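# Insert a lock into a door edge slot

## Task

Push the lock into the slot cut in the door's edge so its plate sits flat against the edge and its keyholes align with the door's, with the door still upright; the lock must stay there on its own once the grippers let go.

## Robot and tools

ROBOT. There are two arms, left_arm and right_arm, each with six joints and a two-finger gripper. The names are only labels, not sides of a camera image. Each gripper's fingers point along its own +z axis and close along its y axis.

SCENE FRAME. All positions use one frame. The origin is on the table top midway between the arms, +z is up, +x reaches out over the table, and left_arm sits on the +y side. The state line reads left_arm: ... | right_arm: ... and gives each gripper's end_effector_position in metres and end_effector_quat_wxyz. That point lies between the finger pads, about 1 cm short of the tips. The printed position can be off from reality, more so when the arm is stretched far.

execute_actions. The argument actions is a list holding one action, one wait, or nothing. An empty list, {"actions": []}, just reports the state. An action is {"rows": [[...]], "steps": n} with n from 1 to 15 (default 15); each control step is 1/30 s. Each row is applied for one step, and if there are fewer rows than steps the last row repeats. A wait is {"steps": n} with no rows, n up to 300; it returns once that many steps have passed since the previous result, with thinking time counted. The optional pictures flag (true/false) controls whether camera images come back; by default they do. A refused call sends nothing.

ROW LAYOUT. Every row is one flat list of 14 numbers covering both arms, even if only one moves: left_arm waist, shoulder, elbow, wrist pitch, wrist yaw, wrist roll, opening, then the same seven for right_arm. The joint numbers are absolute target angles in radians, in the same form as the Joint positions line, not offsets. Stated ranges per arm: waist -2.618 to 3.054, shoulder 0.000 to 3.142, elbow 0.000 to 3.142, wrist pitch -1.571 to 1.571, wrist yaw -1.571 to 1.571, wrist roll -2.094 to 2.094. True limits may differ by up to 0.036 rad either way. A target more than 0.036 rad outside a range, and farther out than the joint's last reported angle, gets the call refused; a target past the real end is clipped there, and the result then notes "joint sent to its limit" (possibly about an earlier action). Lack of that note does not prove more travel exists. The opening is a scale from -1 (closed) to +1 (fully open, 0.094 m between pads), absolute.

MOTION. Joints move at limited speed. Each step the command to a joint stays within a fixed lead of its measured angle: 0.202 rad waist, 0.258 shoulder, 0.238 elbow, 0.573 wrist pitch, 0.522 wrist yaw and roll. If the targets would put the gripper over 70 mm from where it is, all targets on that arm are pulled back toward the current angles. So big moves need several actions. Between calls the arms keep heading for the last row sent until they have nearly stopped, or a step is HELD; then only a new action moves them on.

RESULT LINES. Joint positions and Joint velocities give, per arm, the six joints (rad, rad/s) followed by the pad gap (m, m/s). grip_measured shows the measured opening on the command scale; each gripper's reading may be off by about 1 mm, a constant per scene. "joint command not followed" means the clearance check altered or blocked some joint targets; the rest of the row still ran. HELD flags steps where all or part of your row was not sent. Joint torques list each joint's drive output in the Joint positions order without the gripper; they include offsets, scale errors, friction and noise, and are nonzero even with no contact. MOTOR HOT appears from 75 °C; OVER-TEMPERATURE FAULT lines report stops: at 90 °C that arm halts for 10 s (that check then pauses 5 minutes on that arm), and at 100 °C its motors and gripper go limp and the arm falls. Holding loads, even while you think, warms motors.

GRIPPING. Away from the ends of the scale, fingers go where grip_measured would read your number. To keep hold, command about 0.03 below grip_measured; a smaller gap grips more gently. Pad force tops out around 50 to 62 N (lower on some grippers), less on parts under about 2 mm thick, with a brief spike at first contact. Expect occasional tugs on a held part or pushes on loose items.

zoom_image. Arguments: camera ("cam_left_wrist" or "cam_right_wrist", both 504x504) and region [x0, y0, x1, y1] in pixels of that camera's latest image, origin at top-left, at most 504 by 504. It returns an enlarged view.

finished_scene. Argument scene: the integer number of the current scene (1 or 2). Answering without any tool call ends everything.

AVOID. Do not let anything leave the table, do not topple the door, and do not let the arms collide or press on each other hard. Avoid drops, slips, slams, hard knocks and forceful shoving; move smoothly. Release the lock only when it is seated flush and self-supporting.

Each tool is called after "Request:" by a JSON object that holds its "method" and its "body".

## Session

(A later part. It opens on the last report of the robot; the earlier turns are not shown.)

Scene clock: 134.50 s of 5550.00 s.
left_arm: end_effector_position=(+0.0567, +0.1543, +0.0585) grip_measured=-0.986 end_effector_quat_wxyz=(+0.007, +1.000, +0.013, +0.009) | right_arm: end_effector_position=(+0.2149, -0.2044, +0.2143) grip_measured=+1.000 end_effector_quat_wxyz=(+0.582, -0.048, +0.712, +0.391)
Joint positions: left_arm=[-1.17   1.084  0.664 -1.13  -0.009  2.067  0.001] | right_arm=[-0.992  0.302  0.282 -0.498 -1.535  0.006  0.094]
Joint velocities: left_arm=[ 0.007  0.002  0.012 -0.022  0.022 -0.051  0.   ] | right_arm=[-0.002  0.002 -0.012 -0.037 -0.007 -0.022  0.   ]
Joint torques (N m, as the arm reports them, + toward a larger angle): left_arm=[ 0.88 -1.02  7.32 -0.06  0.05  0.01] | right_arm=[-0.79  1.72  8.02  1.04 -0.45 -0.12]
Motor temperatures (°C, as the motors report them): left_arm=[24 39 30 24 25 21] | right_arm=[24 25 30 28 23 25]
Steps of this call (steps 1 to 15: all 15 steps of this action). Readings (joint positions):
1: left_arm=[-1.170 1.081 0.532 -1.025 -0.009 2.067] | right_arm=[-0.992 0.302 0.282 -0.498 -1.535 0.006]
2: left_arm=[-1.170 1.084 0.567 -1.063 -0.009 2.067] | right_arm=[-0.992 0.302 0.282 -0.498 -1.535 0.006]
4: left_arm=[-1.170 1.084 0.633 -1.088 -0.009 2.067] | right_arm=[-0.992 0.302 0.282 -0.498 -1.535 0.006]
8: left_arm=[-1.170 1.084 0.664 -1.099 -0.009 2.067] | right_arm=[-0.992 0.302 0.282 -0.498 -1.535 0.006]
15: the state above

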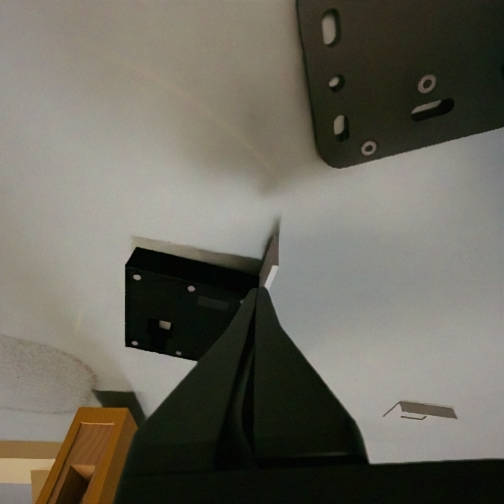

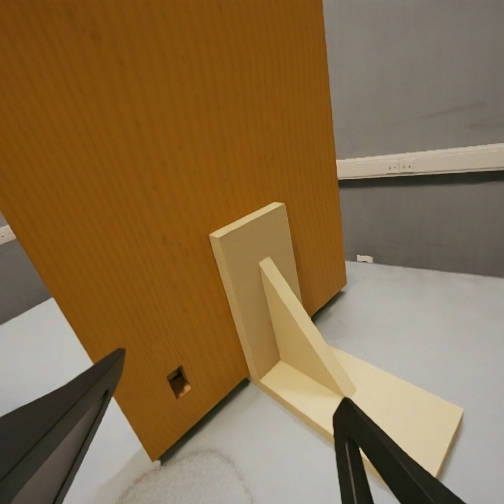

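Request:
{"method": "execute_actions", "body": {"actions": [{"rows":[[-1.09,1.09,0.66,-1.12,0,2.07,-0.2,-1.0,0.3,0.3,-0.5,-1.55,0,1],[-1.09,1.09,0.66,-1.12,0,2.07,-0.2,-1.0,0.3,0.3,-0.5,-1.55,0,1],[-1.09,1.09,0.66,-1.12,0,2.07,-0.2,-1.0,0.3,0.3,-0.5,-1.55,0,1],[-1.09,1.09,0.66,-1.12,0,2.07,-0.2,-1.0,0.3,0.3,-0.5,-1.55,0,1],[-1.09,1.09,0.66,-1.12,0,2.07,-0.2,-1.0,0.3,0.3,-0.5,-1.55,0,1],[-1.09,1.09,0.6,-1.06,0,2.07,-0.2,-1.0,0.3,0.3,-0.5,-1.55,0,1],[-1.09,1.09,0.53,-0.98,0,2.07,-0.2,-1.0,0.3,0.3,-0.5,-1.55,0,1]],"steps":15}]}}

Request:
{"method": "execute_actions", "body": {"actions": [{"rows":[[-1.09,1.09,0.51,-0.97,0,2.07,-0.7,-1.0,0.3,0.3,-0.5,-1.55,0,1]],"steps":15}]}}

Scene clock: 150.17 s of 5550.00 s.
left_arm: end_effector_position=(+0.0573, +0.1713, +0.0235) grip_measured=-0.203 end_effector_quat_wxyz=(-0.001, +0.999, +0.048, +0.003) | right_arm: end_effector_position=(+0.2149, -0.2044, +0.2143) grip_measured=+1.000 end_effector_quat_wxyz=(+0.582, -0.048, +0.712, +0.391)
Joint positions: left_arm=[-1.1    1.084  0.521 -1.007 -0.006  2.067  0.037] | right_arm=[-0.992  0.302  0.282 -0.498 -1.535  0.006  0.094]
Joint velocities: left_arm=[-0.012 -0.012 -0.007  0.183  0.007 -0.022 -0.001] | right_arm=[-0.017 -0.017 -0.012  0.022  0.007  0.007  0.   ]
Joint torques (N m, as the arm reports them, + toward a larger angle): left_arm=[ 0.91 -0.76  6.65  0.1   0.02  0.01] | right_arm=[-0.71  1.71  7.98  1.04 -0.42 -0.08]
Motor temperatures (°C, as the motors report them): left_arm=[24 39 31 24 25 21] | right_arm=[24 25 30 28 23 25]
Steps of this call (steps 1 to 15: the robot went on to your last target; steps 16 to 90: nothing new was sent; then 12.17 s passed at rest; steps 91 to 105: all 15 steps of this action). Readings (joint positions):
91: left_arm=[-1.156 1.084 0.664 -1.135 -0.005 2.067] | right_arm=[-0.992 0.302 0.282 -0.498 -1.535 0.006]
92: left_arm=[-1.132 1.084 0.664 -1.133 -0.005 2.067] | right_arm=[-0.992 0.302 0.282 -0.498 -1.535 0.006]
94: left_arm=[-1.105 1.084 0.664 -1.128 -0.006 2.067] | right_arm=[-0.992 0.302 0.282 -0.498 -1.535 0.006]
98: left_arm=[-1.100 1.084 0.598 -1.053 -0.006 2.067] | right_arm=[-0.992 0.302 0.282 -0.498 -1.535 0.006]
105: the state above

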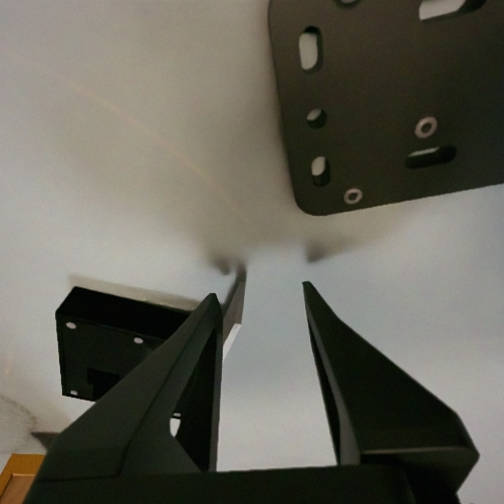

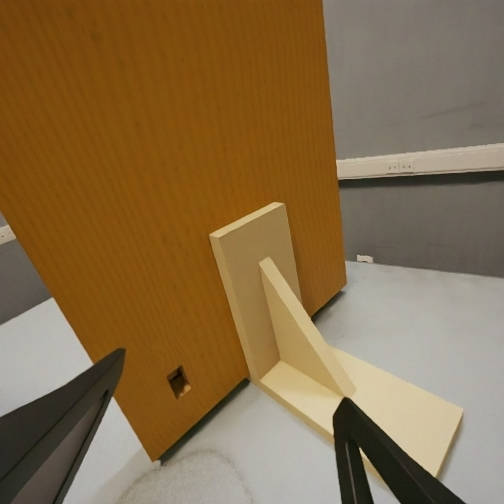

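Scene clock: 150.67 s of 5550.00 s.
left_arm: end_effector_position=(+0.0617, +0.1642, +0.0236) grip_measured=-0.697 end_effector_quat_wxyz=(+0.014, +0.999, +0.047, +0.011) | right_arm: end_effector_position=(+0.2149, -0.2044, +0.2143) grip_measured=+1.000 end_effector_quat_wxyz=(+0.582, -0.048, +0.712, +0.391)
Joint positions: left_arm=[-1.1    1.084  0.521 -0.974 -0.004  2.068  0.014] | right_arm=[-0.992  0.302  0.282 -0.498 -1.535  0.006  0.094]
Joint velocities: left_arm=[ 0.002 -0.002 -0.017  0.022 -0.051  0.037 -0.   ] | right_arm=[ 0.007  0.017  0.002 -0.022 -0.037 -0.051  0.   ]
Joint torques (N m, as the arm reports them, + toward a larger angle): left_arm=[ 0.87 -0.8   5.12  0.19  0.    0.  ] | right_arm=[-0.69  1.73  7.95  1.07 -0.44 -0.12]
Motor temperatures (°C, as the motors report them): left_arm=[24 39 31 24 25 21] | right_arm=[24 25 30 28 23 25]
Steps of this call (steps 1 to 15: all 15 steps of this action). Readings (joint positions):
1: left_arm=[-1.100 1.084 0.521 -1.001 -0.006 2.067] | right_arm=[-0.992 0.302 0.282 -0.498 -1.535 0.006]
2: left_arm=[-1.100 1.084 0.521 -0.992 -0.004 2.068] | right_arm=[-0.992 0.302 0.282 -0.498 -1.535 0.006]
4: left_arm=[-1.100 1.084 0.521 -0.981 -0.004 2.068] | right_arm=[-0.992 0.302 0.282 -0.498 -1.535 0.006]
8: left_arm=[-1.100 1.084 0.521 -0.976 -0.004 2.068] | right_arm=[-0.992 0.302 0.282 -0.498 -1.535 0.006]
15: the state above

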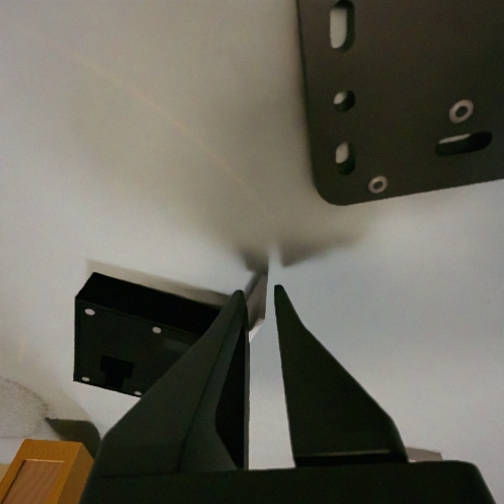

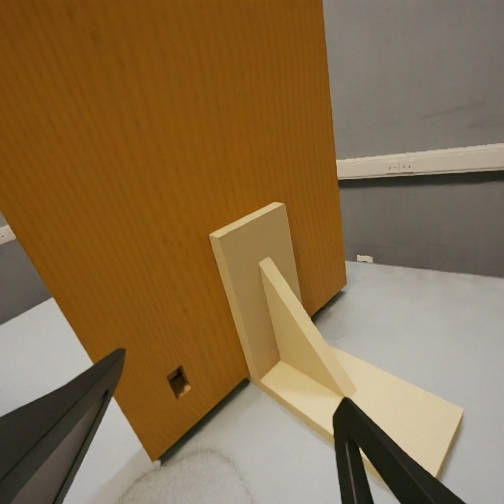

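Request:
{"method": "execute_actions", "body": {"actions": [{"rows":[[-1.09,1.13,0.51,-0.97,-0.04,2.07,-0.7,-1.0,0.3,0.3,-0.5,-1.55,0,1]],"steps":15}]}}

Request:
{"method": "execute_actions", "body": {"actions": [{"rows":[[-1.09,1.13,0.51,-0.97,-0.04,2.07,-0.85,-1.0,0.3,0.3,-0.5,-1.55,0,1],[-1.09,1.13,0.51,-0.97,-0.04,2.07,-0.98,-1.0,0.3,0.3,-0.5,-1.55,0,1]],"steps":15}]}}

Scene clock: 157.17 s of 5550.00 s.
left_arm: end_effector_position=(+0.0636, +0.1660, +0.0199) grip_measured=-0.697 end_effector_quat_wxyz=(+0.001, +0.999, +0.047, +0.012) | right_arm: end_effector_position=(+0.2149, -0.2044, +0.2143) grip_measured=+1.000 end_effector_quat_wxyz=(+0.582, -0.048, +0.712, +0.391)
Joint positions: left_arm=[-1.1    1.115  0.521 -0.963 -0.019  2.068  0.014] | right_arm=[-0.992  0.302  0.282 -0.498 -1.535  0.006  0.094]
Joint velocities: left_arm=[ 0.007 -0.027 -0.007  0.037  0.037  0.007 -0.   ] | right_arm=[ 0.007  0.007  0.012  0.051  0.095 -0.007  0.   ]
Joint torques (N m, as the arm reports them, + toward a larger angle): left_arm=[ 0.89 -0.19  5.    0.08 -0.26  0.  ] | right_arm=[-0.74  1.71  7.93  1.06 -0.4  -0.1 ]
Motor temperatures (°C, as the motors report them): left_arm=[24 38 30 24 25 21] | right_arm=[24 25 30 28 23 25]
Steps of this call (steps 1 to 15: the robot went on to your last target; steps 16 to 90: nothing new was sent; then 3.00 s passed at rest; steps 91 to 105: all 15 steps of this action). Readings (joint positions):
91: left_arm=[-1.100 1.089 0.521 -0.973 -0.009 2.068] | right_arm=[-0.992 0.302 0.282 -0.498 -1.535 0.006]
92: left_arm=[-1.100 1.098 0.521 -0.970 -0.011 2.068] | right_arm=[-0.992 0.302 0.282 -0.498 -1.535 0.006]
94: left_arm=[-1.100 1.112 0.521 -0.965 -0.014 2.068] | right_arm=[-0.992 0.302 0.282 -0.498 -1.535 0.006]
98: left_arm=[-1.100 1.115 0.521 -0.963 -0.017 2.068] | right_arm=[-0.992 0.302 0.282 -0.498 -1.535 0.006]
105: the state above

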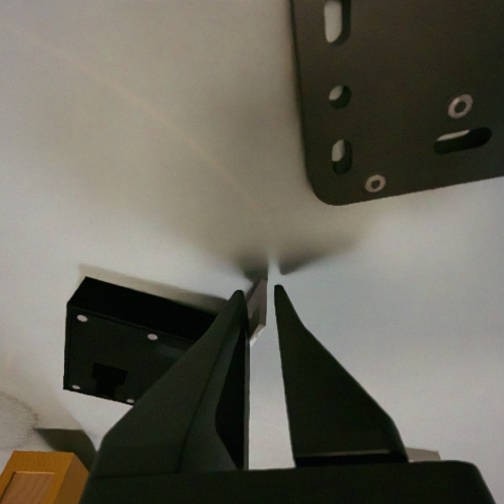

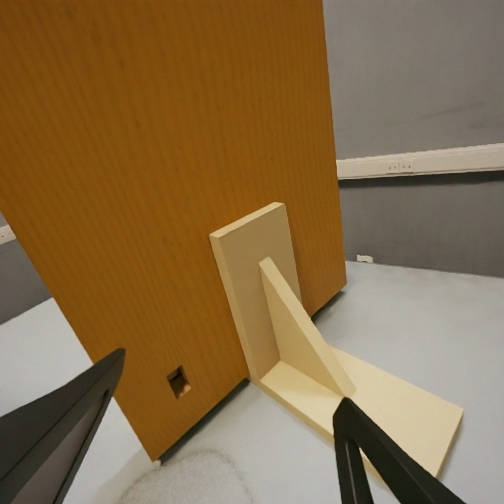

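Scene clock: 157.67 s of 5550.00 s.
left_arm: end_effector_position=(+0.0668, +0.1692, +0.0198) grip_measured=-0.956 end_effector_quat_wxyz=(-0.006, +0.999, +0.048, +0.020) | right_arm: end_effector_position=(+0.2149, -0.2044, +0.2143) grip_measured=+1.000 end_effector_quat_wxyz=(+0.582, -0.048, +0.712, +0.391)
Joint positions: left_arm=[-1.098  1.115  0.52  -0.966 -0.041  2.07   0.002] | right_arm=[-0.992  0.302  0.282 -0.498 -1.535  0.006  0.094]
Joint velocities: left_arm=[-0.007  0.017  0.002 -0.037 -0.007  0.037 -0.   ] | right_arm=[-0.002 -0.007  0.002  0.037 -0.022 -0.022  0.   ]
Joint torques (N m, as the arm reports them, + toward a larger angle): left_arm=[ 0.7  -0.17  5.09  0.09 -0.05 -0.03] | right_arm=[-0.95  1.67  7.99  1.07 -0.43 -0.05]
Motor temperatures (°C, as the motors report them): left_arm=[24 38 30 24 25 21] | right_arm=[24 25 30 28 23 25]
Steps of this call (steps 1 to 15: all 15 steps of this action). Readings (joint positions):
1: left_arm=[-1.100 1.115 0.521 -0.962 -0.019 2.068] | right_arm=[-0.992 0.302 0.282 -0.498 -1.535 0.006]
2: left_arm=[-1.100 1.115 0.521 -0.964 -0.020 2.073] | right_arm=[-0.992 0.302 0.282 -0.498 -1.535 0.006]
4: left_arm=[-1.100 1.115 0.521 -0.955 -0.017 2.078] | right_arm=[-0.992 0.302 0.282 -0.498 -1.535 0.006]
8: left_arm=[-1.098 1.115 0.520 -0.960 -0.038 2.071] | right_arm=[-0.992 0.302 0.282 -0.498 -1.535 0.006]
15: the state above

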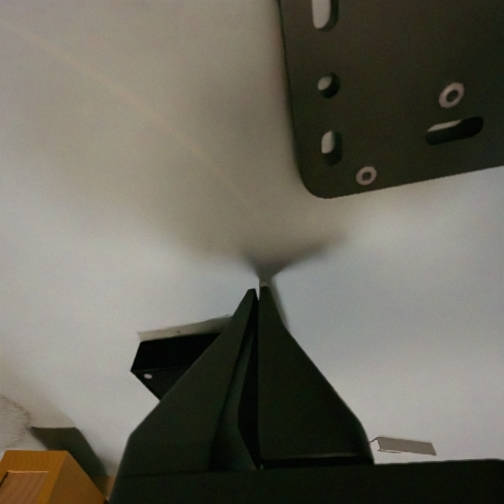

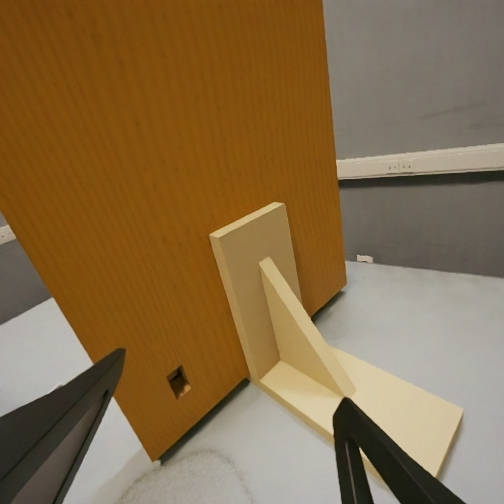

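Gripped and aligned.

Request:
{"method": "execute_actions", "body": {"actions": [{"rows":[[-1.09,1.13,0.58,-1.03,-0.02,2.07,-0.98,-1.0,0.3,0.3,-0.5,-1.55,0,1],[-1.09,1.13,0.64,-1.09,0,2.07,-0.98,-1.0,0.3,0.3,-0.5,-1.55,0,1],[-1.09,1.13,0.7,-1.15,0,2.07,-0.98,-1.0,0.3,0.3,-0.5,-1.55,0,1],[-1.09,1.13,0.75,-1.19,0,2.07,-0.98,-1.0,0.3,0.3,-0.5,-1.55,0,1]],"steps":15}]}}

Request:
{"method": "execute_actions", "body": {"actions": [{"rows":[[-1.05,1.13,0.95,-1.39,0,2.07,-0.98,-1.0,0.3,0.3,-0.5,-1.55,0,1]],"steps":15}]}}

Request:
{"method": "execute_actions", "body": {"actions": [{"rows":[[-1.05,1.2,1.17,-1.55,0,2.07,-0.98,-1.3,0.3,0.3,-0.5,-1.25,0,1]],"steps":15}]}}

Scene clock: 167.80 s of 5550.00 s.
left_arm: end_effector_position=(+0.0714, +0.1538, +0.0674) grip_measured=-0.957 end_effector_quat_wxyz=(-0.000, +0.999, +0.048, +0.008) | right_arm: end_effector_position=(+0.2149, -0.2044, +0.2143) grip_measured=+1.000 end_effector_quat_wxyz=(+0.582, -0.048, +0.712, +0.391)
Joint positions: left_arm=[-1.098  1.13   0.724 -1.156 -0.015  2.07   0.002] | right_arm=[-0.992  0.302  0.282 -0.498 -1.535  0.006  0.094]
Joint velocities: left_arm=[-0.007  0.002 -0.002 -0.081 -0.007 -0.007 -0.002] | right_arm=[-0.002  0.007  0.002 -0.022 -0.051  0.037  0.   ]
Joint torques (N m, as the arm reports them, + toward a larger angle): left_arm=[ 0.72 -1.84  8.08 -0.1   0.11 -0.02] | right_arm=[-0.8   1.76  7.99  1.09 -0.41 -0.09]
Motor temperatures (°C, as the motors report them): left_arm=[24 38 30 24 25 21] | right_arm=[24 25 31 28 23 25]
Steps of this call (steps 1 to 15: the robot went on to your last target; steps 16 to 90: nothing new was sent; then 6.63 s passed at rest; steps 91 to 105: all 15 steps of this action). Readings (joint positions):
91: left_arm=[-1.098 1.116 0.524 -0.972 -0.041 2.070] | right_arm=[-0.992 0.302 0.282 -0.498 -1.535 0.006]
92: left_arm=[-1.098 1.119 0.539 -0.993 -0.040 2.070] | right_arm=[-0.992 0.302 0.282 -0.498 -1.535 0.006]
94: left_arm=[-1.098 1.129 0.608 -1.071 -0.031 2.070] | right_arm=[-0.992 0.302 0.282 -0.498 -1.535 0.006]
98: left_arm=[-1.098 1.130 0.720 -1.125 -0.022 2.070] | right_arm=[-0.992 0.302 0.282 -0.498 -1.535 0.006]
105: the state above

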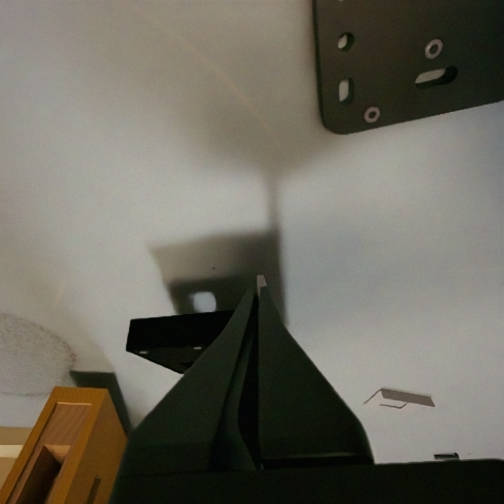

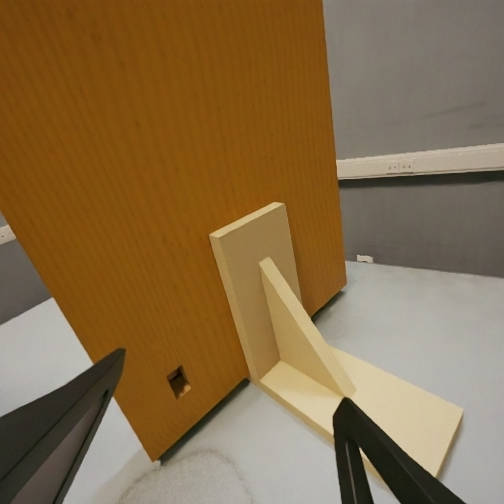

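Scene clock: 168.30 s of 5550.00 s.
left_arm: end_effector_position=(+0.0770, +0.1550, +0.1160) grip_measured=-0.958 end_effector_quat_wxyz=(-0.005, +0.998, +0.067, +0.002) | right_arm: end_effector_position=(+0.2149, -0.2044, +0.2143) grip_measured=+1.000 end_effector_quat_wxyz=(+0.582, -0.048, +0.712, +0.391)
Joint positions: left_arm=[-1.059  1.142  0.924 -1.36  -0.009  2.07   0.002] | right_arm=[-0.992  0.302  0.282 -0.498 -1.535  0.006  0.094]
Joint velocities: left_arm=[-0.012 -0.012  0.002 -0.037 -0.007 -0.022 -0.001] | right_arm=[-0.007  0.002 -0.002  0.007  0.022  0.007  0.   ]
Joint torques (N m, as the arm reports them, + toward a larger angle): left_arm=[ 0.76 -2.98  8.14 -0.16  0.06 -0.02] | right_arm=[-0.69  1.75  7.96  1.07 -0.4  -0.08]
Motor temperatures (°C, as the motors report them): left_arm=[24 38 30 24 25 21] | right_arm=[24 25 31 28 23 25]
Steps of this call (steps 1 to 15: all 15 steps of this action). Readings (joint positions):
1: left_arm=[-1.091 1.135 0.751 -1.190 -0.014 2.071] | right_arm=[-0.992 0.302 0.282 -0.498 -1.535 0.006]
2: left_arm=[-1.078 1.142 0.799 -1.244 -0.012 2.071] | right_arm=[-0.992 0.302 0.282 -0.498 -1.535 0.006]
4: left_arm=[-1.063 1.142 0.887 -1.293 -0.012 2.071] | right_arm=[-0.992 0.302 0.282 -0.498 -1.535 0.006]
8: left_arm=[-1.059 1.142 0.924 -1.330 -0.010 2.070] | right_arm=[-0.992 0.302 0.282 -0.498 -1.535 0.006]
15: the state above

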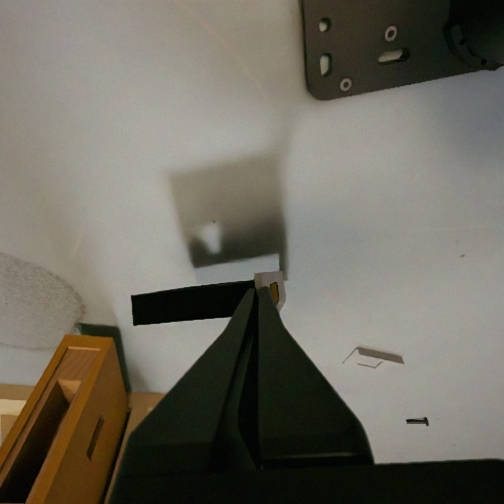

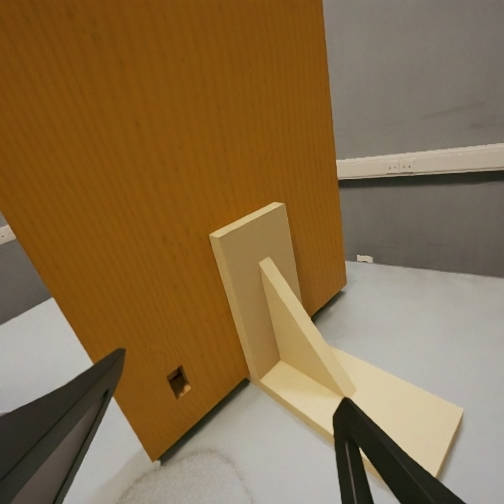

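Scene clock: 168.80 s of 5550.00 s.
left_arm: end_effector_position=(+0.0833, +0.1470, +0.1626) grip_measured=-0.977 end_effector_quat_wxyz=(-0.005, +0.998, +0.067, +0.003) | right_arm: end_effector_position=(+0.2298, -0.3048, +0.1909) grip_measured=+1.000 end_effector_quat_wxyz=(+0.621, +0.144, +0.744, +0.198)
Joint positions: left_arm=[-1.059  1.199  1.144 -1.52  -0.011  2.07   0.001] | right_arm=[-1.293  0.302  0.282 -0.494 -1.261  0.006  0.094]
Joint velocities: left_arm=[-0.012 -0.012 -0.002 -0.095 -0.007  0.022 -0.   ] | right_arm=[-0.002 -0.012  0.002  0.022  0.066 -0.022  0.   ]
Joint torques (N m, as the arm reports them, + toward a larger angle): left_arm=[ 0.75 -2.21  8.05 -0.1   0.07 -0.03] | right_arm=[-0.65  1.45  8.14  1.18 -0.22 -0.05]
Motor temperatures (°C, as the motors report them): left_arm=[24 38 30 24 25 21] | right_arm=[24 25 31 28 23 25]
Steps of this call (steps 1 to 15: all 15 steps of this action). Readings (joint positions):
1: left_arm=[-1.059 1.155 0.954 -1.390 -0.012 2.071] | right_arm=[-1.028 0.302 0.282 -0.499 -1.503 0.006]
2: left_arm=[-1.059 1.179 1.011 -1.435 -0.011 2.071] | right_arm=[-1.103 0.302 0.282 -0.497 -1.452 0.006]
4: left_arm=[-1.059 1.199 1.102 -1.464 -0.011 2.071] | right_arm=[-1.240 0.302 0.282 -0.495 -1.374 0.006]
8: left_arm=[-1.059 1.199 1.144 -1.494 -0.011 2.070] | right_arm=[-1.293 0.302 0.282 -0.494 -1.296 0.006]
15: the state above

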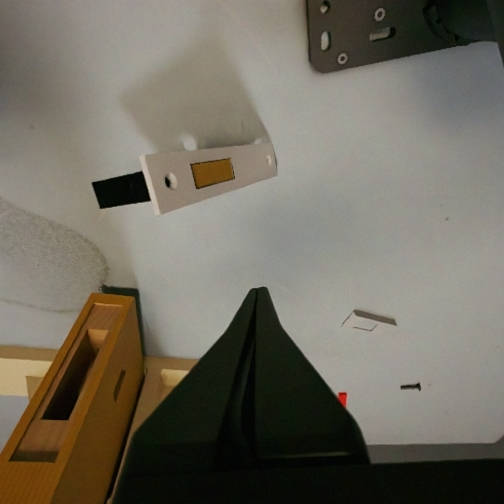

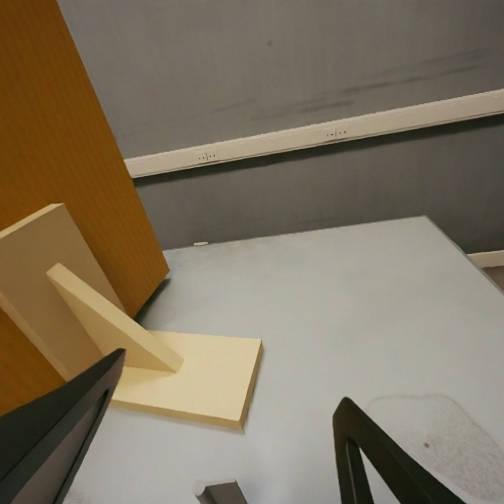

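Request:
{"method": "execute_actions", "body": {"actions": []}}

Scene clock: 172.30 s of 5550.00 s.
left_arm: end_effector_position=(+0.0825, +0.1480, +0.1626) grip_measured=-0.977 end_effector_quat_wxyz=(-0.007, +0.998, +0.067, +0.002) | right_arm: end_effector_position=(+0.2298, -0.3062, +0.1902) grip_measured=+1.000 end_effector_quat_wxyz=(+0.621, +0.147, +0.745, +0.195)
Joint positions: left_arm=[-1.059  1.199  1.144 -1.525 -0.011  2.07   0.001] | right_arm=[-1.293  0.302  0.282 -0.494 -1.253  0.006  0.094]
Joint velocities: left_arm=[-0.012  0.007 -0.032 -0.007  0.022 -0.11   0.   ] | right_arm=[-0.002  0.017 -0.007 -0.022  0.037 -0.037  0.   ]
Joint torques (N m, as the arm reports them, + toward a larger angle): left_arm=[ 0.73 -2.17  8.04 -0.13  0.06 -0.03] | right_arm=[-0.81  1.77  8.15  1.15 -0.25 -0.08]
Motor temperatures (°C, as the motors report them): left_arm=[24 38 30 24 25 21] | right_arm=[24 25 31 28 23 25]
Steps of this call (steps 1 to 15: the robot went on to your last target; steps 16 to 90: nothing new was sent; then 0.50 s passed at rest). Readings (joint positions):
1: left_arm=[-1.059 1.199 1.144 -1.521 -0.011 2.070] | right_arm=[-1.293 0.302 0.282 -0.494 -1.259 0.006]
2: left_arm=[-1.059 1.199 1.144 -1.522 -0.011 2.070] | right_arm=[-1.293 0.302 0.282 -0.494 -1.258 0.006]
4: left_arm=[-1.059 1.199 1.144 -1.524 -0.011 2.070] | right_arm=[-1.293 0.302 0.282 -0.494 -1.256 0.006]
8: left_arm=[-1.059 1.199 1.144 -1.524 -0.011 2.070] | right_arm=[-1.293 0.302 0.282 -0.494 -1.254 0.006]
90: the state above
All arms were judged still, so your last target was given up. Only a new action makes them travel on or press farther. Fingers that are still opening or closing keep moving.

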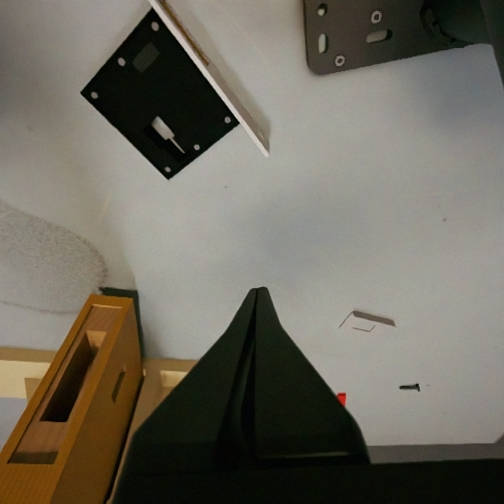

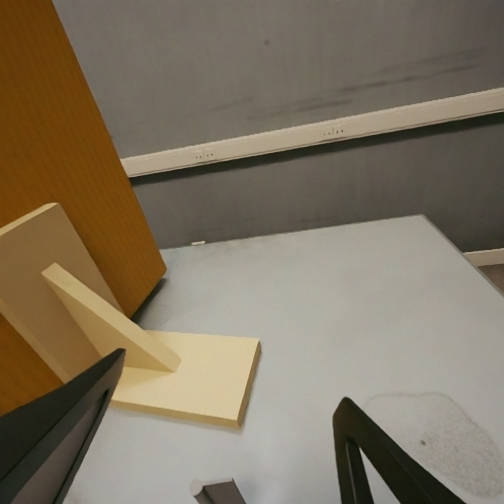

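Request:
{"method": "execute_actions", "body": {"actions": [{"rows":[[-1.68,1.41,1.04,-1.17,0,0.79,0,-1.3,0.3,0.3,-0.5,-1.25,0,1]],"steps":15}]}}

Request:
{"method": "execute_actions", "body": {"actions": [{"steps":30}]}}

Scene clock: 185.73 s of 5550.00 s.
left_arm: end_effector_position=(+0.0461, +0.0811, +0.0946) grip_measured=-0.003 end_effector_quat_wxyz=(-0.041, +0.987, +0.152, +0.006) | right_arm: end_effector_position=(+0.2298, -0.3062, +0.1902) grip_measured=+1.000 end_effector_quat_wxyz=(+0.621, +0.147, +0.745, +0.195)
Joint positions: left_arm=[-1.399  1.43   1.039 -1.26  -0.023  1.558  0.047] | right_arm=[-1.293  0.302  0.282 -0.494 -1.253  0.006  0.094]
Joint velocities: left_arm=[-0.027 -0.007  0.012 -0.022  0.007  0.051  0.001] | right_arm=[ 0.007  0.007 -0.022 -0.037  0.051 -0.066  0.   ]
Joint torques (N m, as the arm reports them, + toward a larger angle): left_arm=[ 0.62 -6.83  7.09 -0.2  -0.04  0.03] | right_arm=[-0.72  1.72  8.09  1.2  -0.22 -0.1 ]
Motor temperatures (°C, as the motors report them): left_arm=[24 38 31 23 25 21] | right_arm=[24 25 31 29 23 25]
A step of this action was HELD (marked below), so the robot has no last target. An arm can still carry out its HELD step.
Steps of this call (steps 1 to 90: nothing new was sent; then 9.93 s passed at rest; steps 91 to 105: all 15 steps of this action). Readings (joint positions):
91: left_arm=[-1.083 1.212 1.137 -1.507 -0.020 2.013] | right_arm=[-1.293 0.302 0.282 -0.494 -1.253 0.006]
92: left_arm=[-1.132 1.239 1.124 -1.469 -0.020 1.940] | right_arm=[-1.293 0.302 0.282 -0.494 -1.253 0.006]
94: left_arm=[-1.250 1.326 1.089 -1.371 -0.023 1.768] | right_arm=[-1.293 0.302 0.282 -0.494 -1.253 0.006]
97: left_arm=[-1.433 1.425 1.045 -1.257 -0.012 1.550] | right_arm=[-1.293 0.302 0.282 -0.494 -1.253 0.006] HELD
98: left_arm=[-1.437 1.433 1.040 -1.256 -0.009 1.552] | right_arm=[-1.293 0.302 0.282 -0.494 -1.253 0.006] HELD
99: left_arm=[-1.426 1.433 1.039 -1.258 -0.011 1.553] | right_arm=[-1.293 0.302 0.282 -0.494 -1.253 0.006] HELD
100: left_arm=[-1.413 1.431 1.039 -1.259 -0.014 1.554] | right_arm=[-1.293 0.302 0.282 -0.494 -1.253 0.006] HELD
101: left_arm=[-1.404 1.430 1.039 -1.260 -0.018 1.556] | right_arm=[-1.293 0.302 0.282 -0.494 -1.253 0.006] HELD
102: left_arm=[-1.400 1.430 1.039 -1.260 -0.020 1.556] | right_arm=[-1.293 0.302 0.282 -0.494 -1.253 0.006] HELD
103: left_arm=[-1.399 1.430 1.039 -1.260 -0.022 1.557] | right_arm=[-1.293 0.302 0.282 -0.494 -1.253 0.006] HELD
104: left_arm=[-1.399 1.430 1.039 -1.260 -0.023 1.557] | right_arm=[-1.293 0.302 0.282 -0.494 -1.253 0.006] HELD
105: the state above HELD
joint command not followed: on one or more control steps a check withheld the commanded joint targets of the left arm, and it was not sent them on those steps. On the call's last step the targets were still withheld.
cause: the commanded joint targets would bring a part of the robot too close to another arm (this arm's wrist (the part past joint 4) and the other arm's forearm (the part past joint 3)); next, command targets that bring no part of the robot closer to that arm.

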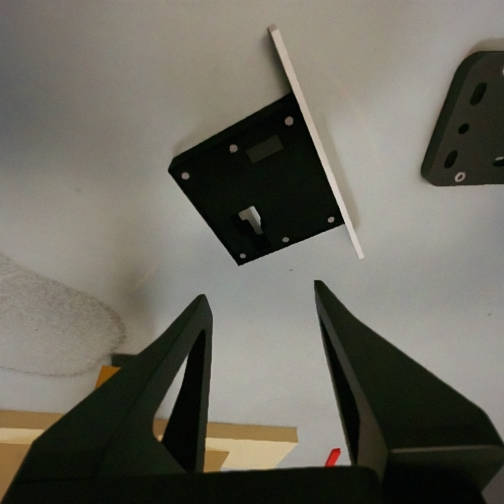

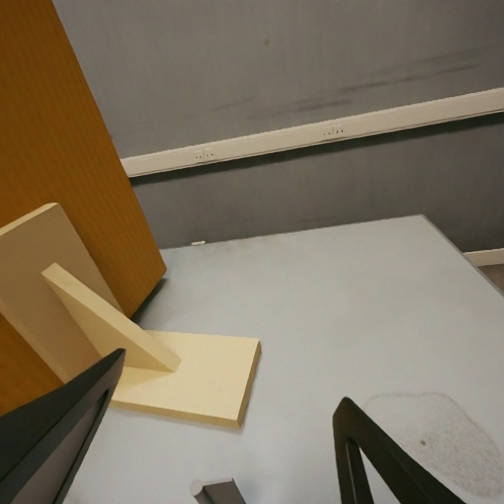

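Scene clock: 186.73 s of 5550.00 s.
left_arm: end_effector_position=(+0.0463, +0.0811, +0.0946) grip_measured=-0.003 end_effector_quat_wxyz=(-0.041, +0.988, +0.151, +0.006) | right_arm: end_effector_position=(+0.2298, -0.3062, +0.1902) grip_measured=+1.000 end_effector_quat_wxyz=(+0.621, +0.147, +0.745, +0.195)
Joint positions: left_arm=[-1.399  1.43   1.039 -1.26  -0.024  1.559  0.047] | right_arm=[-1.293  0.302  0.282 -0.494 -1.253  0.006  0.094]
Joint velocities: left_arm=[-0.012  0.012 -0.007  0.007  0.007 -0.007 -0.002] | right_arm=[ 0.002 -0.002 -0.007  0.037 -0.022  0.037  0.   ]
Joint torques (N m, as the arm reports them, + toward a larger angle): left_arm=[ 0.7  -6.81  7.13 -0.2  -0.05  0.05] | right_arm=[-0.56  1.58  8.24  1.19 -0.24 -0.08]
Motor temperatures (°C, as the motors report them): left_arm=[24 38 31 23 25 21] | right_arm=[24 25 31 29 23 25]
Steps of this call (steps 1 to 30: nothing new was sent). Readings (joint positions):
1: left_arm=[-1.399 1.430 1.039 -1.260 -0.023 1.558] | right_arm=[-1.293 0.302 0.282 -0.494 -1.253 0.006]
2: left_arm=[-1.399 1.430 1.039 -1.260 -0.023 1.558] | right_arm=[-1.293 0.302 0.282 -0.494 -1.253 0.006]
4: left_arm=[-1.399 1.430 1.039 -1.260 -0.023 1.559] | right_arm=[-1.293 0.302 0.282 -0.494 -1.253 0.006]
8: left_arm=[-1.399 1.430 1.039 -1.260 -0.023 1.559] | right_arm=[-1.293 0.302 0.282 -0.494 -1.253 0.006]
30: the state above

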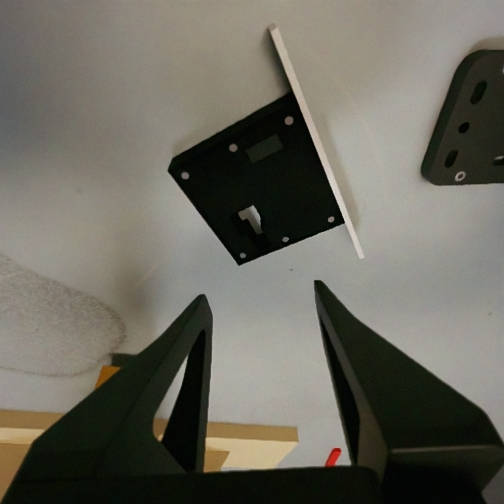

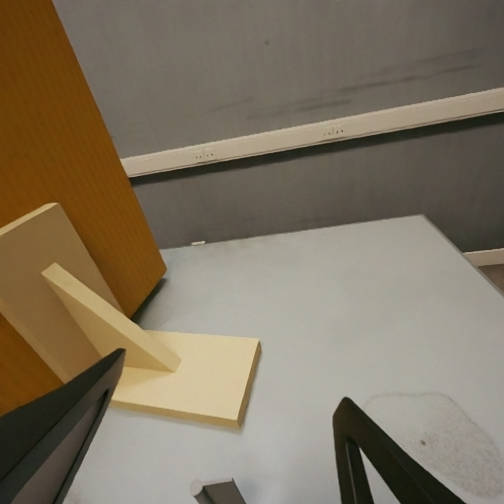

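Request:
{"method": "execute_actions", "body": {"actions": [{"rows":[[-1.4,1.41,1.04,-1.2,0,1.2,0,-1.3,1.3,1.3,-0.5,-1.25,0,1]],"steps":15}], "pictures": false}}

Request:
{"method": "execute_actions", "body": {"actions": [{"steps":30}], "pictures": false}}

Request:
{"method": "execute_actions", "body": {"actions": [{"rows":[[-1.75,1.4,0.95,-1.08,0,0.87,0,-1.3,1.3,1.3,-0.5,-1.25,0,1]],"steps":15}], "pictures": false}}

Request:
{"method": "execute_actions", "body": {"actions": [{"steps":15}]}}

Scene clock: 196.40 s of 5550.00 s.
left_arm: end_effector_position=(+0.0491, +0.0719, +0.0940) grip_measured=-0.003 end_effector_quat_wxyz=(-0.020, +0.955, +0.294, +0.012) | right_arm: end_effector_position=(+0.3008, -0.4829, +0.3570) grip_measured=+1.000 end_effector_quat_wxyz=(+0.618, +0.154, +0.747, +0.191)
Joint positions: left_arm=[-1.399  1.43   1.039 -1.221 -0.023  1.266  0.047] | right_arm=[-1.295  1.322  1.268 -0.47  -1.239  0.004  0.094]
Joint velocities: left_arm=[-0.007 -0.012 -0.007  0.066 -0.051 -0.535  0.001] | right_arm=[ 0.007 -0.12   0.164  0.037  0.007  0.037  0.   ]
Joint torques (N m, as the arm reports them, + toward a larger angle): left_arm=[-0.13 -6.19  6.12  0.13  0.21 -0.07] | right_arm=[-0.56 -5.51  8.49  1.   -0.36 -0.08]
Motor temperatures (°C, as the motors report them): left_arm=[24 39 31 23 25 21] | right_arm=[24 25 31 29 23 25]
Steps of this call (steps 1 to 90: nothing new was sent; then 6.17 s passed at rest; steps 91 to 105: all 15 steps of this action). Readings (joint positions):
91: left_arm=[-1.399 1.430 1.039 -1.260 -0.024 1.556] | right_arm=[-1.293 0.343 0.314 -0.518 -1.253 0.005]
92: left_arm=[-1.399 1.430 1.039 -1.260 -0.024 1.548] | right_arm=[-1.293 0.431 0.376 -0.531 -1.253 0.005]
94: left_arm=[-1.399 1.430 1.039 -1.260 -0.024 1.520] | right_arm=[-1.293 0.623 0.536 -0.526 -1.252 0.005]
98: left_arm=[-1.399 1.430 1.039 -1.252 -0.024 1.432] | right_arm=[-1.293 0.991 0.886 -0.504 -1.253 0.004]
105: the state above

Scene clock: 197.40 s of 5550.00 s.
left_arm: end_effector_position=(+0.0496, +0.0697, +0.0939) grip_measured=-0.003 end_effector_quat_wxyz=(-0.016, +0.946, +0.323, +0.012) | right_arm: end_effector_position=(+0.3000, -0.4810, +0.3604) grip_measured=+1.000 end_effector_quat_wxyz=(+0.619, +0.153, +0.747, +0.190)
Joint positions: left_arm=[-1.399  1.43   1.039 -1.212 -0.023  1.205  0.047] | right_arm=[-1.295  1.316  1.276 -0.48  -1.239  0.004  0.094]
Joint velocities: left_arm=[ 0.012 -0.007 -0.007  0.007  0.007 -0.022 -0.   ] | right_arm=[-0.007 -0.002 -0.002  0.022 -0.051  0.022  0.   ]
Joint torques (N m, as the arm reports them, + toward a larger angle): left_arm=[-0.1  -6.21  6.12  0.16  0.18 -0.09] | right_arm=[-0.34 -5.66  8.56  1.02 -0.36 -0.05]
Motor temperatures (°C, as the motors report them): left_arm=[24 39 31 23 25 21] | right_arm=[24 25 31 29 23 25]
Steps of this call (steps 1 to 30: the robot went on to your last target). Readings (joint positions):
1: left_arm=[-1.399 1.430 1.039 -1.219 -0.023 1.254] | right_arm=[-1.295 1.319 1.273 -0.470 -1.239 0.004]
2: left_arm=[-1.399 1.430 1.039 -1.217 -0.023 1.244] | right_arm=[-1.295 1.317 1.275 -0.470 -1.239 0.004]
4: left_arm=[-1.399 1.430 1.039 -1.215 -0.023 1.230] | right_arm=[-1.295 1.316 1.276 -0.471 -1.239 0.004]
8: left_arm=[-1.399 1.430 1.039 -1.213 -0.023 1.215] | right_arm=[-1.295 1.316 1.276 -0.476 -1.239 0.004]
30: the state above
All arms were judged still, so your last target was given up. Only a new action makes them travel on or press farther. Fingers that are still opening or closing keep moving.

Scene clock: 197.90 s of 5550.00 s.
left_arm: end_effector_position=(-0.0315, +0.0573, +0.0729) grip_measured=-0.003 end_effector_quat_wxyz=(+0.001, +0.952, +0.306, +0.005) | right_arm: end_effector_position=(+0.3000, -0.4810, +0.3604) grip_measured=+1.000 end_effector_quat_wxyz=(+0.619, +0.153, +0.747, +0.190)
Joint positions: left_arm=[-1.754  1.423  0.949 -1.099 -0.009  0.888  0.047] | right_arm=[-1.295  1.316  1.276 -0.48  -1.239  0.004  0.094]
Joint velocities: left_arm=[-0.012  0.007  0.012  0.022 -0.007 -0.037 -0.001] | right_arm=[ 0.002 -0.022  0.002  0.007 -0.007 -0.051  0.   ]
Joint torques (N m, as the arm reports them, + toward a larger angle): left_arm=[ 0.21 -6.33  6.14  0.26  0.05 -0.07] | right_arm=[-0.6  -5.42  8.98  1.01 -0.31 -0.09]
Motor temperatures (°C, as the motors report them): left_arm=[24 39 31 23 25 21] | right_arm=[24 25 31 29 23 25]
Steps of this call (steps 1 to 15: all 15 steps of this action). Readings (joint positions):
1: left_arm=[-1.428 1.427 1.026 -1.193 -0.035 1.149] | right_arm=[-1.295 1.316 1.276 -0.480 -1.239 0.004]
2: left_arm=[-1.489 1.423 1.003 -1.163 -0.037 1.093] | right_arm=[-1.295 1.316 1.276 -0.480 -1.239 0.004]
4: left_arm=[-1.637 1.423 0.966 -1.128 -0.031 1.013] | right_arm=[-1.295 1.316 1.276 -0.480 -1.239 0.004]
8: left_arm=[-1.754 1.423 0.949 -1.113 -0.009 0.934] | right_arm=[-1.295 1.316 1.276 -0.480 -1.239 0.004]
15: the state above

Scene clock: 198.40 s of 5550.00 s.
left_arm: end_effector_position=(-0.0315, +0.0569, +0.0729) grip_measured=-0.003 end_effector_quat_wxyz=(+0.002, +0.950, +0.311, +0.004) | right_arm: end_effector_position=(+0.3000, -0.4810, +0.3604) grip_measured=+1.000 end_effector_quat_wxyz=(+0.619, +0.153, +0.747, +0.190)
Joint positions: left_arm=[-1.754  1.423  0.949 -1.097 -0.009  0.876  0.047] | right_arm=[-1.295  1.316  1.276 -0.48  -1.239  0.004  0.094]
Joint velocities: left_arm=[ 0.002 -0.007  0.012  0.007 -0.066 -0.051 -0.001] | right_arm=[-0.007  0.012 -0.017  0.007 -0.081  0.007  0.   ]
Joint torques (N m, as the arm reports them, + toward a larger angle): left_arm=[ 0.35 -6.38  6.11  0.26  0.05 -0.09] | right_arm=[-0.57 -5.63  8.58  1.03 -0.34 -0.08]
Motor temperatures (°C, as the motors report them): left_arm=[24 39 31 23 25 21] | right_arm=[24 25 31 29 23 25]
Steps of this call (steps 1 to 15: the robot went on to your last target). Readings (joint positions):
1: left_arm=[-1.754 1.423 0.949 -1.099 -0.009 0.885] | right_arm=[-1.295 1.316 1.276 -0.480 -1.239 0.004]
2: left_arm=[-1.754 1.423 0.949 -1.098 -0.009 0.883] | right_arm=[-1.295 1.316 1.276 -0.480 -1.239 0.004]
4: left_arm=[-1.754 1.423 0.949 -1.098 -0.009 0.880] | right_arm=[-1.295 1.316 1.276 -0.480 -1.239 0.004]
8: left_arm=[-1.754 1.423 0.949 -1.098 -0.009 0.878] | right_arm=[-1.295 1.316 1.276 -0.480 -1.239 0.004]
15: the state above

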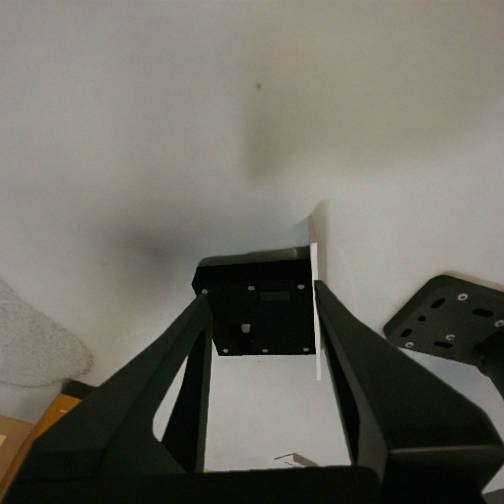

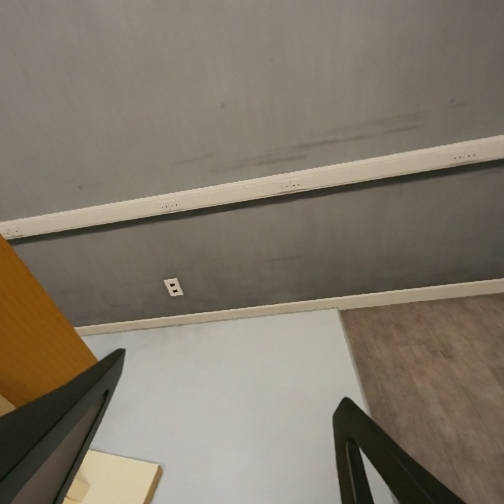

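Request:
{"method": "execute_actions", "body": {"actions": [{"rows":[[-1.85,1.36,0.86,-1.06,0,0.77,0,-1.3,1.3,1.3,-0.5,-1.25,0,1]],"steps":15}], "pictures": false}}

Request:
{"method": "execute_actions", "body": {"actions": [{"rows":[[-1.85,1.38,0.78,-0.95,0,0.77,0,-1.3,1.3,1.3,-0.5,-1.25,0,1]],"steps":15}]}}

Scene clock: 210.13 s of 5550.00 s.
left_arm: end_effector_position=(-0.0482, +0.0800, +0.0569) grip_measured=-0.003 end_effector_quat_wxyz=(-0.014, +0.949, +0.314, +0.013) | right_arm: end_effector_position=(+0.3000, -0.4810, +0.3604) grip_measured=+1.000 end_effector_quat_wxyz=(+0.619, +0.153, +0.747, +0.190)
Joint positions: left_arm=[-1.845  1.39   0.856 -1.073 -0.011  0.779  0.047] | right_arm=[-1.295  1.316  1.276 -0.48  -1.239  0.004  0.094]
Joint velocities: left_arm=[-0.002 -0.007  0.002  0.007  0.007 -0.037 -0.   ] | right_arm=[ 0.007  0.012 -0.012  0.022  0.022 -0.007  0.   ]
Joint torques (N m, as the arm reports them, + toward a larger angle): left_arm=[-0.47 -6.6   6.24  0.13  0.06 -0.1 ] | right_arm=[-0.53 -5.52  8.6   1.03 -0.39 -0.1 ]
Motor temperatures (°C, as the motors report them): left_arm=[24 40 30 23 25 21] | right_arm=[24 26 31 29 23 24]
Steps of this call (steps 1 to 15: the robot went on to your last target; steps 16 to 90: nothing new was sent; then 8.23 s passed at rest; steps 91 to 105: all 15 steps of this action). Readings (joint positions):
91: left_arm=[-1.767 1.416 0.936 -1.084 -0.014 0.858] | right_arm=[-1.295 1.316 1.276 -0.480 -1.239 0.004]
92: left_arm=[-1.793 1.404 0.913 -1.071 -0.015 0.840] | right_arm=[-1.295 1.316 1.276 -0.480 -1.239 0.004]
94: left_arm=[-1.835 1.391 0.874 -1.072 -0.012 0.818] | right_arm=[-1.295 1.316 1.276 -0.480 -1.239 0.004]
98: left_arm=[-1.845 1.390 0.856 -1.074 -0.011 0.793] | right_arm=[-1.295 1.316 1.276 -0.480 -1.239 0.004]
105: the state above

Scene clock: 210.63 s of 5550.00 s.
left_arm: end_effector_position=(-0.0480, +0.0813, +0.0379) grip_measured=-0.003 end_effector_quat_wxyz=(-0.004, +0.949, +0.316, +0.008) | right_arm: end_effector_position=(+0.3000, -0.4810, +0.3604) grip_measured=+1.000 end_effector_quat_wxyz=(+0.619, +0.153, +0.747, +0.190)
Joint positions: left_arm=[-1.845  1.389  0.776 -0.972 -0.011  0.776  0.047] | right_arm=[-1.295  1.316  1.276 -0.48  -1.239  0.004  0.094]
Joint velocities: left_arm=[-0.017  0.007  0.007 -0.066 -0.022  0.007 -0.001] | right_arm=[-0.012 -0.017  0.002 -0.11   0.037  0.037  0.   ]
Joint torques (N m, as the arm reports them, + toward a larger angle): left_arm=[-0.45 -4.62  6.12  0.23  0.07 -0.09] | right_arm=[-0.4  -5.44  8.76  1.05 -0.35 -0.1 ]
Motor temperatures (°C, as the motors report them): left_arm=[24 39 30 23 25 21] | right_arm=[24 26 31 29 23 24]
Steps of this call (steps 1 to 15: all 15 steps of this action). Readings (joint positions):
1: left_arm=[-1.845 1.390 0.844 -1.054 -0.011 0.778] | right_arm=[-1.295 1.316 1.276 -0.480 -1.239 0.004]
2: left_arm=[-1.845 1.389 0.826 -1.030 -0.011 0.777] | right_arm=[-1.295 1.316 1.276 -0.480 -1.239 0.004]
4: left_arm=[-1.845 1.389 0.792 -1.006 -0.011 0.777] | right_arm=[-1.295 1.316 1.276 -0.480 -1.239 0.004]
8: left_arm=[-1.845 1.389 0.776 -0.992 -0.011 0.776] | right_arm=[-1.295 1.316 1.276 -0.480 -1.239 0.004]
15: the state above

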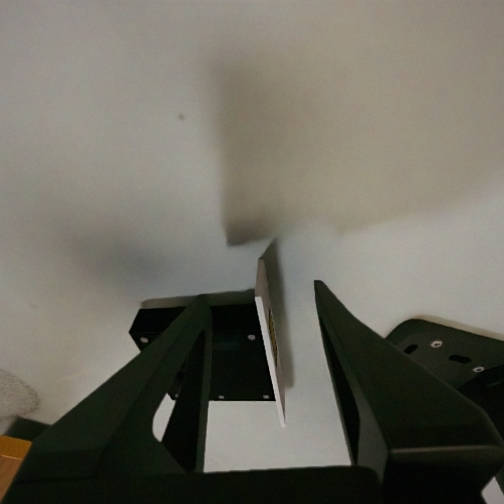

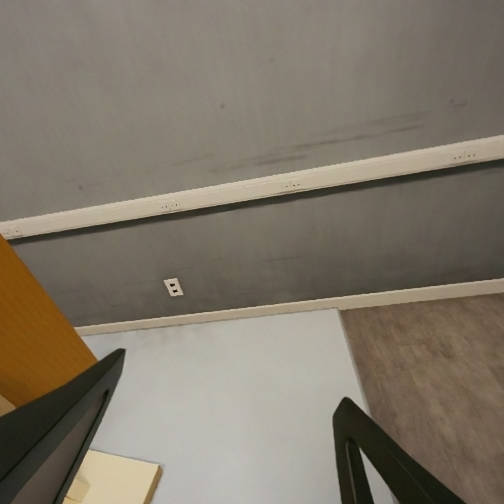

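Request:
{"method": "execute_actions", "body": {"actions": [{"rows":[[-1.8,1.38,0.74,-0.93,0,0.78,-0.2,-1.3,1.3,1.3,-0.5,-1.25,0,1],[-1.8,1.38,0.74,-0.93,0,0.78,-0.3,-1.3,1.3,1.3,-0.5,-1.25,0,1],[-1.8,1.38,0.74,-0.93,0,0.78,-0.4,-1.3,1.3,1.3,-0.5,-1.25,0,1],[-1.8,1.38,0.695,-0.88,0,0.78,-0.5,-1.3,1.3,1.3,-0.5,-1.25,0,1]],"steps":15}]}}

Scene clock: 220.53 s of 5550.00 s.
left_arm: end_effector_position=(-0.0398, +0.0924, +0.0188) grip_measured=-0.497 end_effector_quat_wxyz=(-0.011, +0.943, +0.333, +0.011) | right_arm: end_effector_position=(+0.3000, -0.4810, +0.3604) grip_measured=+1.000 end_effector_quat_wxyz=(+0.619, +0.153, +0.747, +0.190)
Joint positions: left_arm=[-1.809  1.389  0.693 -0.903 -0.009  0.776  0.024] | right_arm=[-1.295  1.316  1.276 -0.48  -1.239  0.004  0.094]
Joint velocities: left_arm=[ 0.007 -0.012 -0.007  0.066 -0.066  0.037 -0.001] | right_arm=[-0.002 -0.007 -0.017  0.007 -0.022 -0.022  0.   ]
Joint torques (N m, as the arm reports them, + toward a larger angle): left_arm=[ 0.78 -4.44  5.82  0.19  0.05  0.01] | right_arm=[-0.38 -5.4   8.87  1.04 -0.35 -0.02]
Motor temperatures (°C, as the motors report them): left_arm=[24 39 30 23 25 21] | right_arm=[24 27 32 29 23 24]
Steps of this call (steps 1 to 15: the robot went on to your last target; steps 16 to 90: nothing new was sent; then 6.40 s passed at rest; steps 91 to 105: all 15 steps of this action). Readings (joint positions):
91: left_arm=[-1.839 1.389 0.771 -0.963 -0.009 0.776] | right_arm=[-1.295 1.316 1.276 -0.480 -1.239 0.004]
92: left_arm=[-1.829 1.389 0.764 -0.956 -0.009 0.776] | right_arm=[-1.295 1.316 1.276 -0.480 -1.239 0.004]
94: left_arm=[-1.812 1.389 0.742 -0.942 -0.009 0.776] | right_arm=[-1.295 1.316 1.276 -0.480 -1.239 0.004]
98: left_arm=[-1.809 1.389 0.695 -0.921 -0.009 0.776] | right_arm=[-1.295 1.316 1.276 -0.480 -1.239 0.004]
105: the state above

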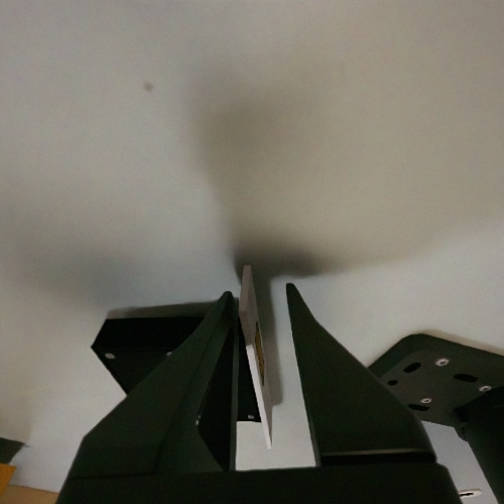

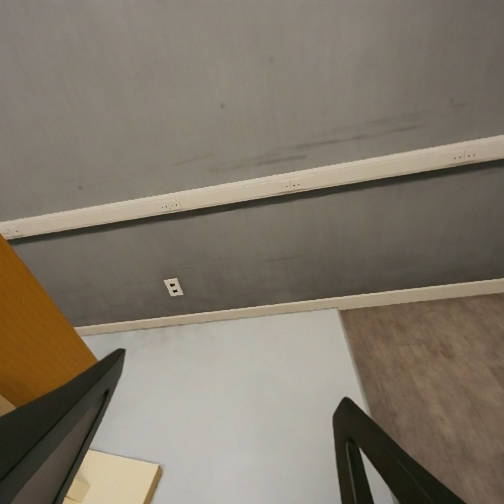

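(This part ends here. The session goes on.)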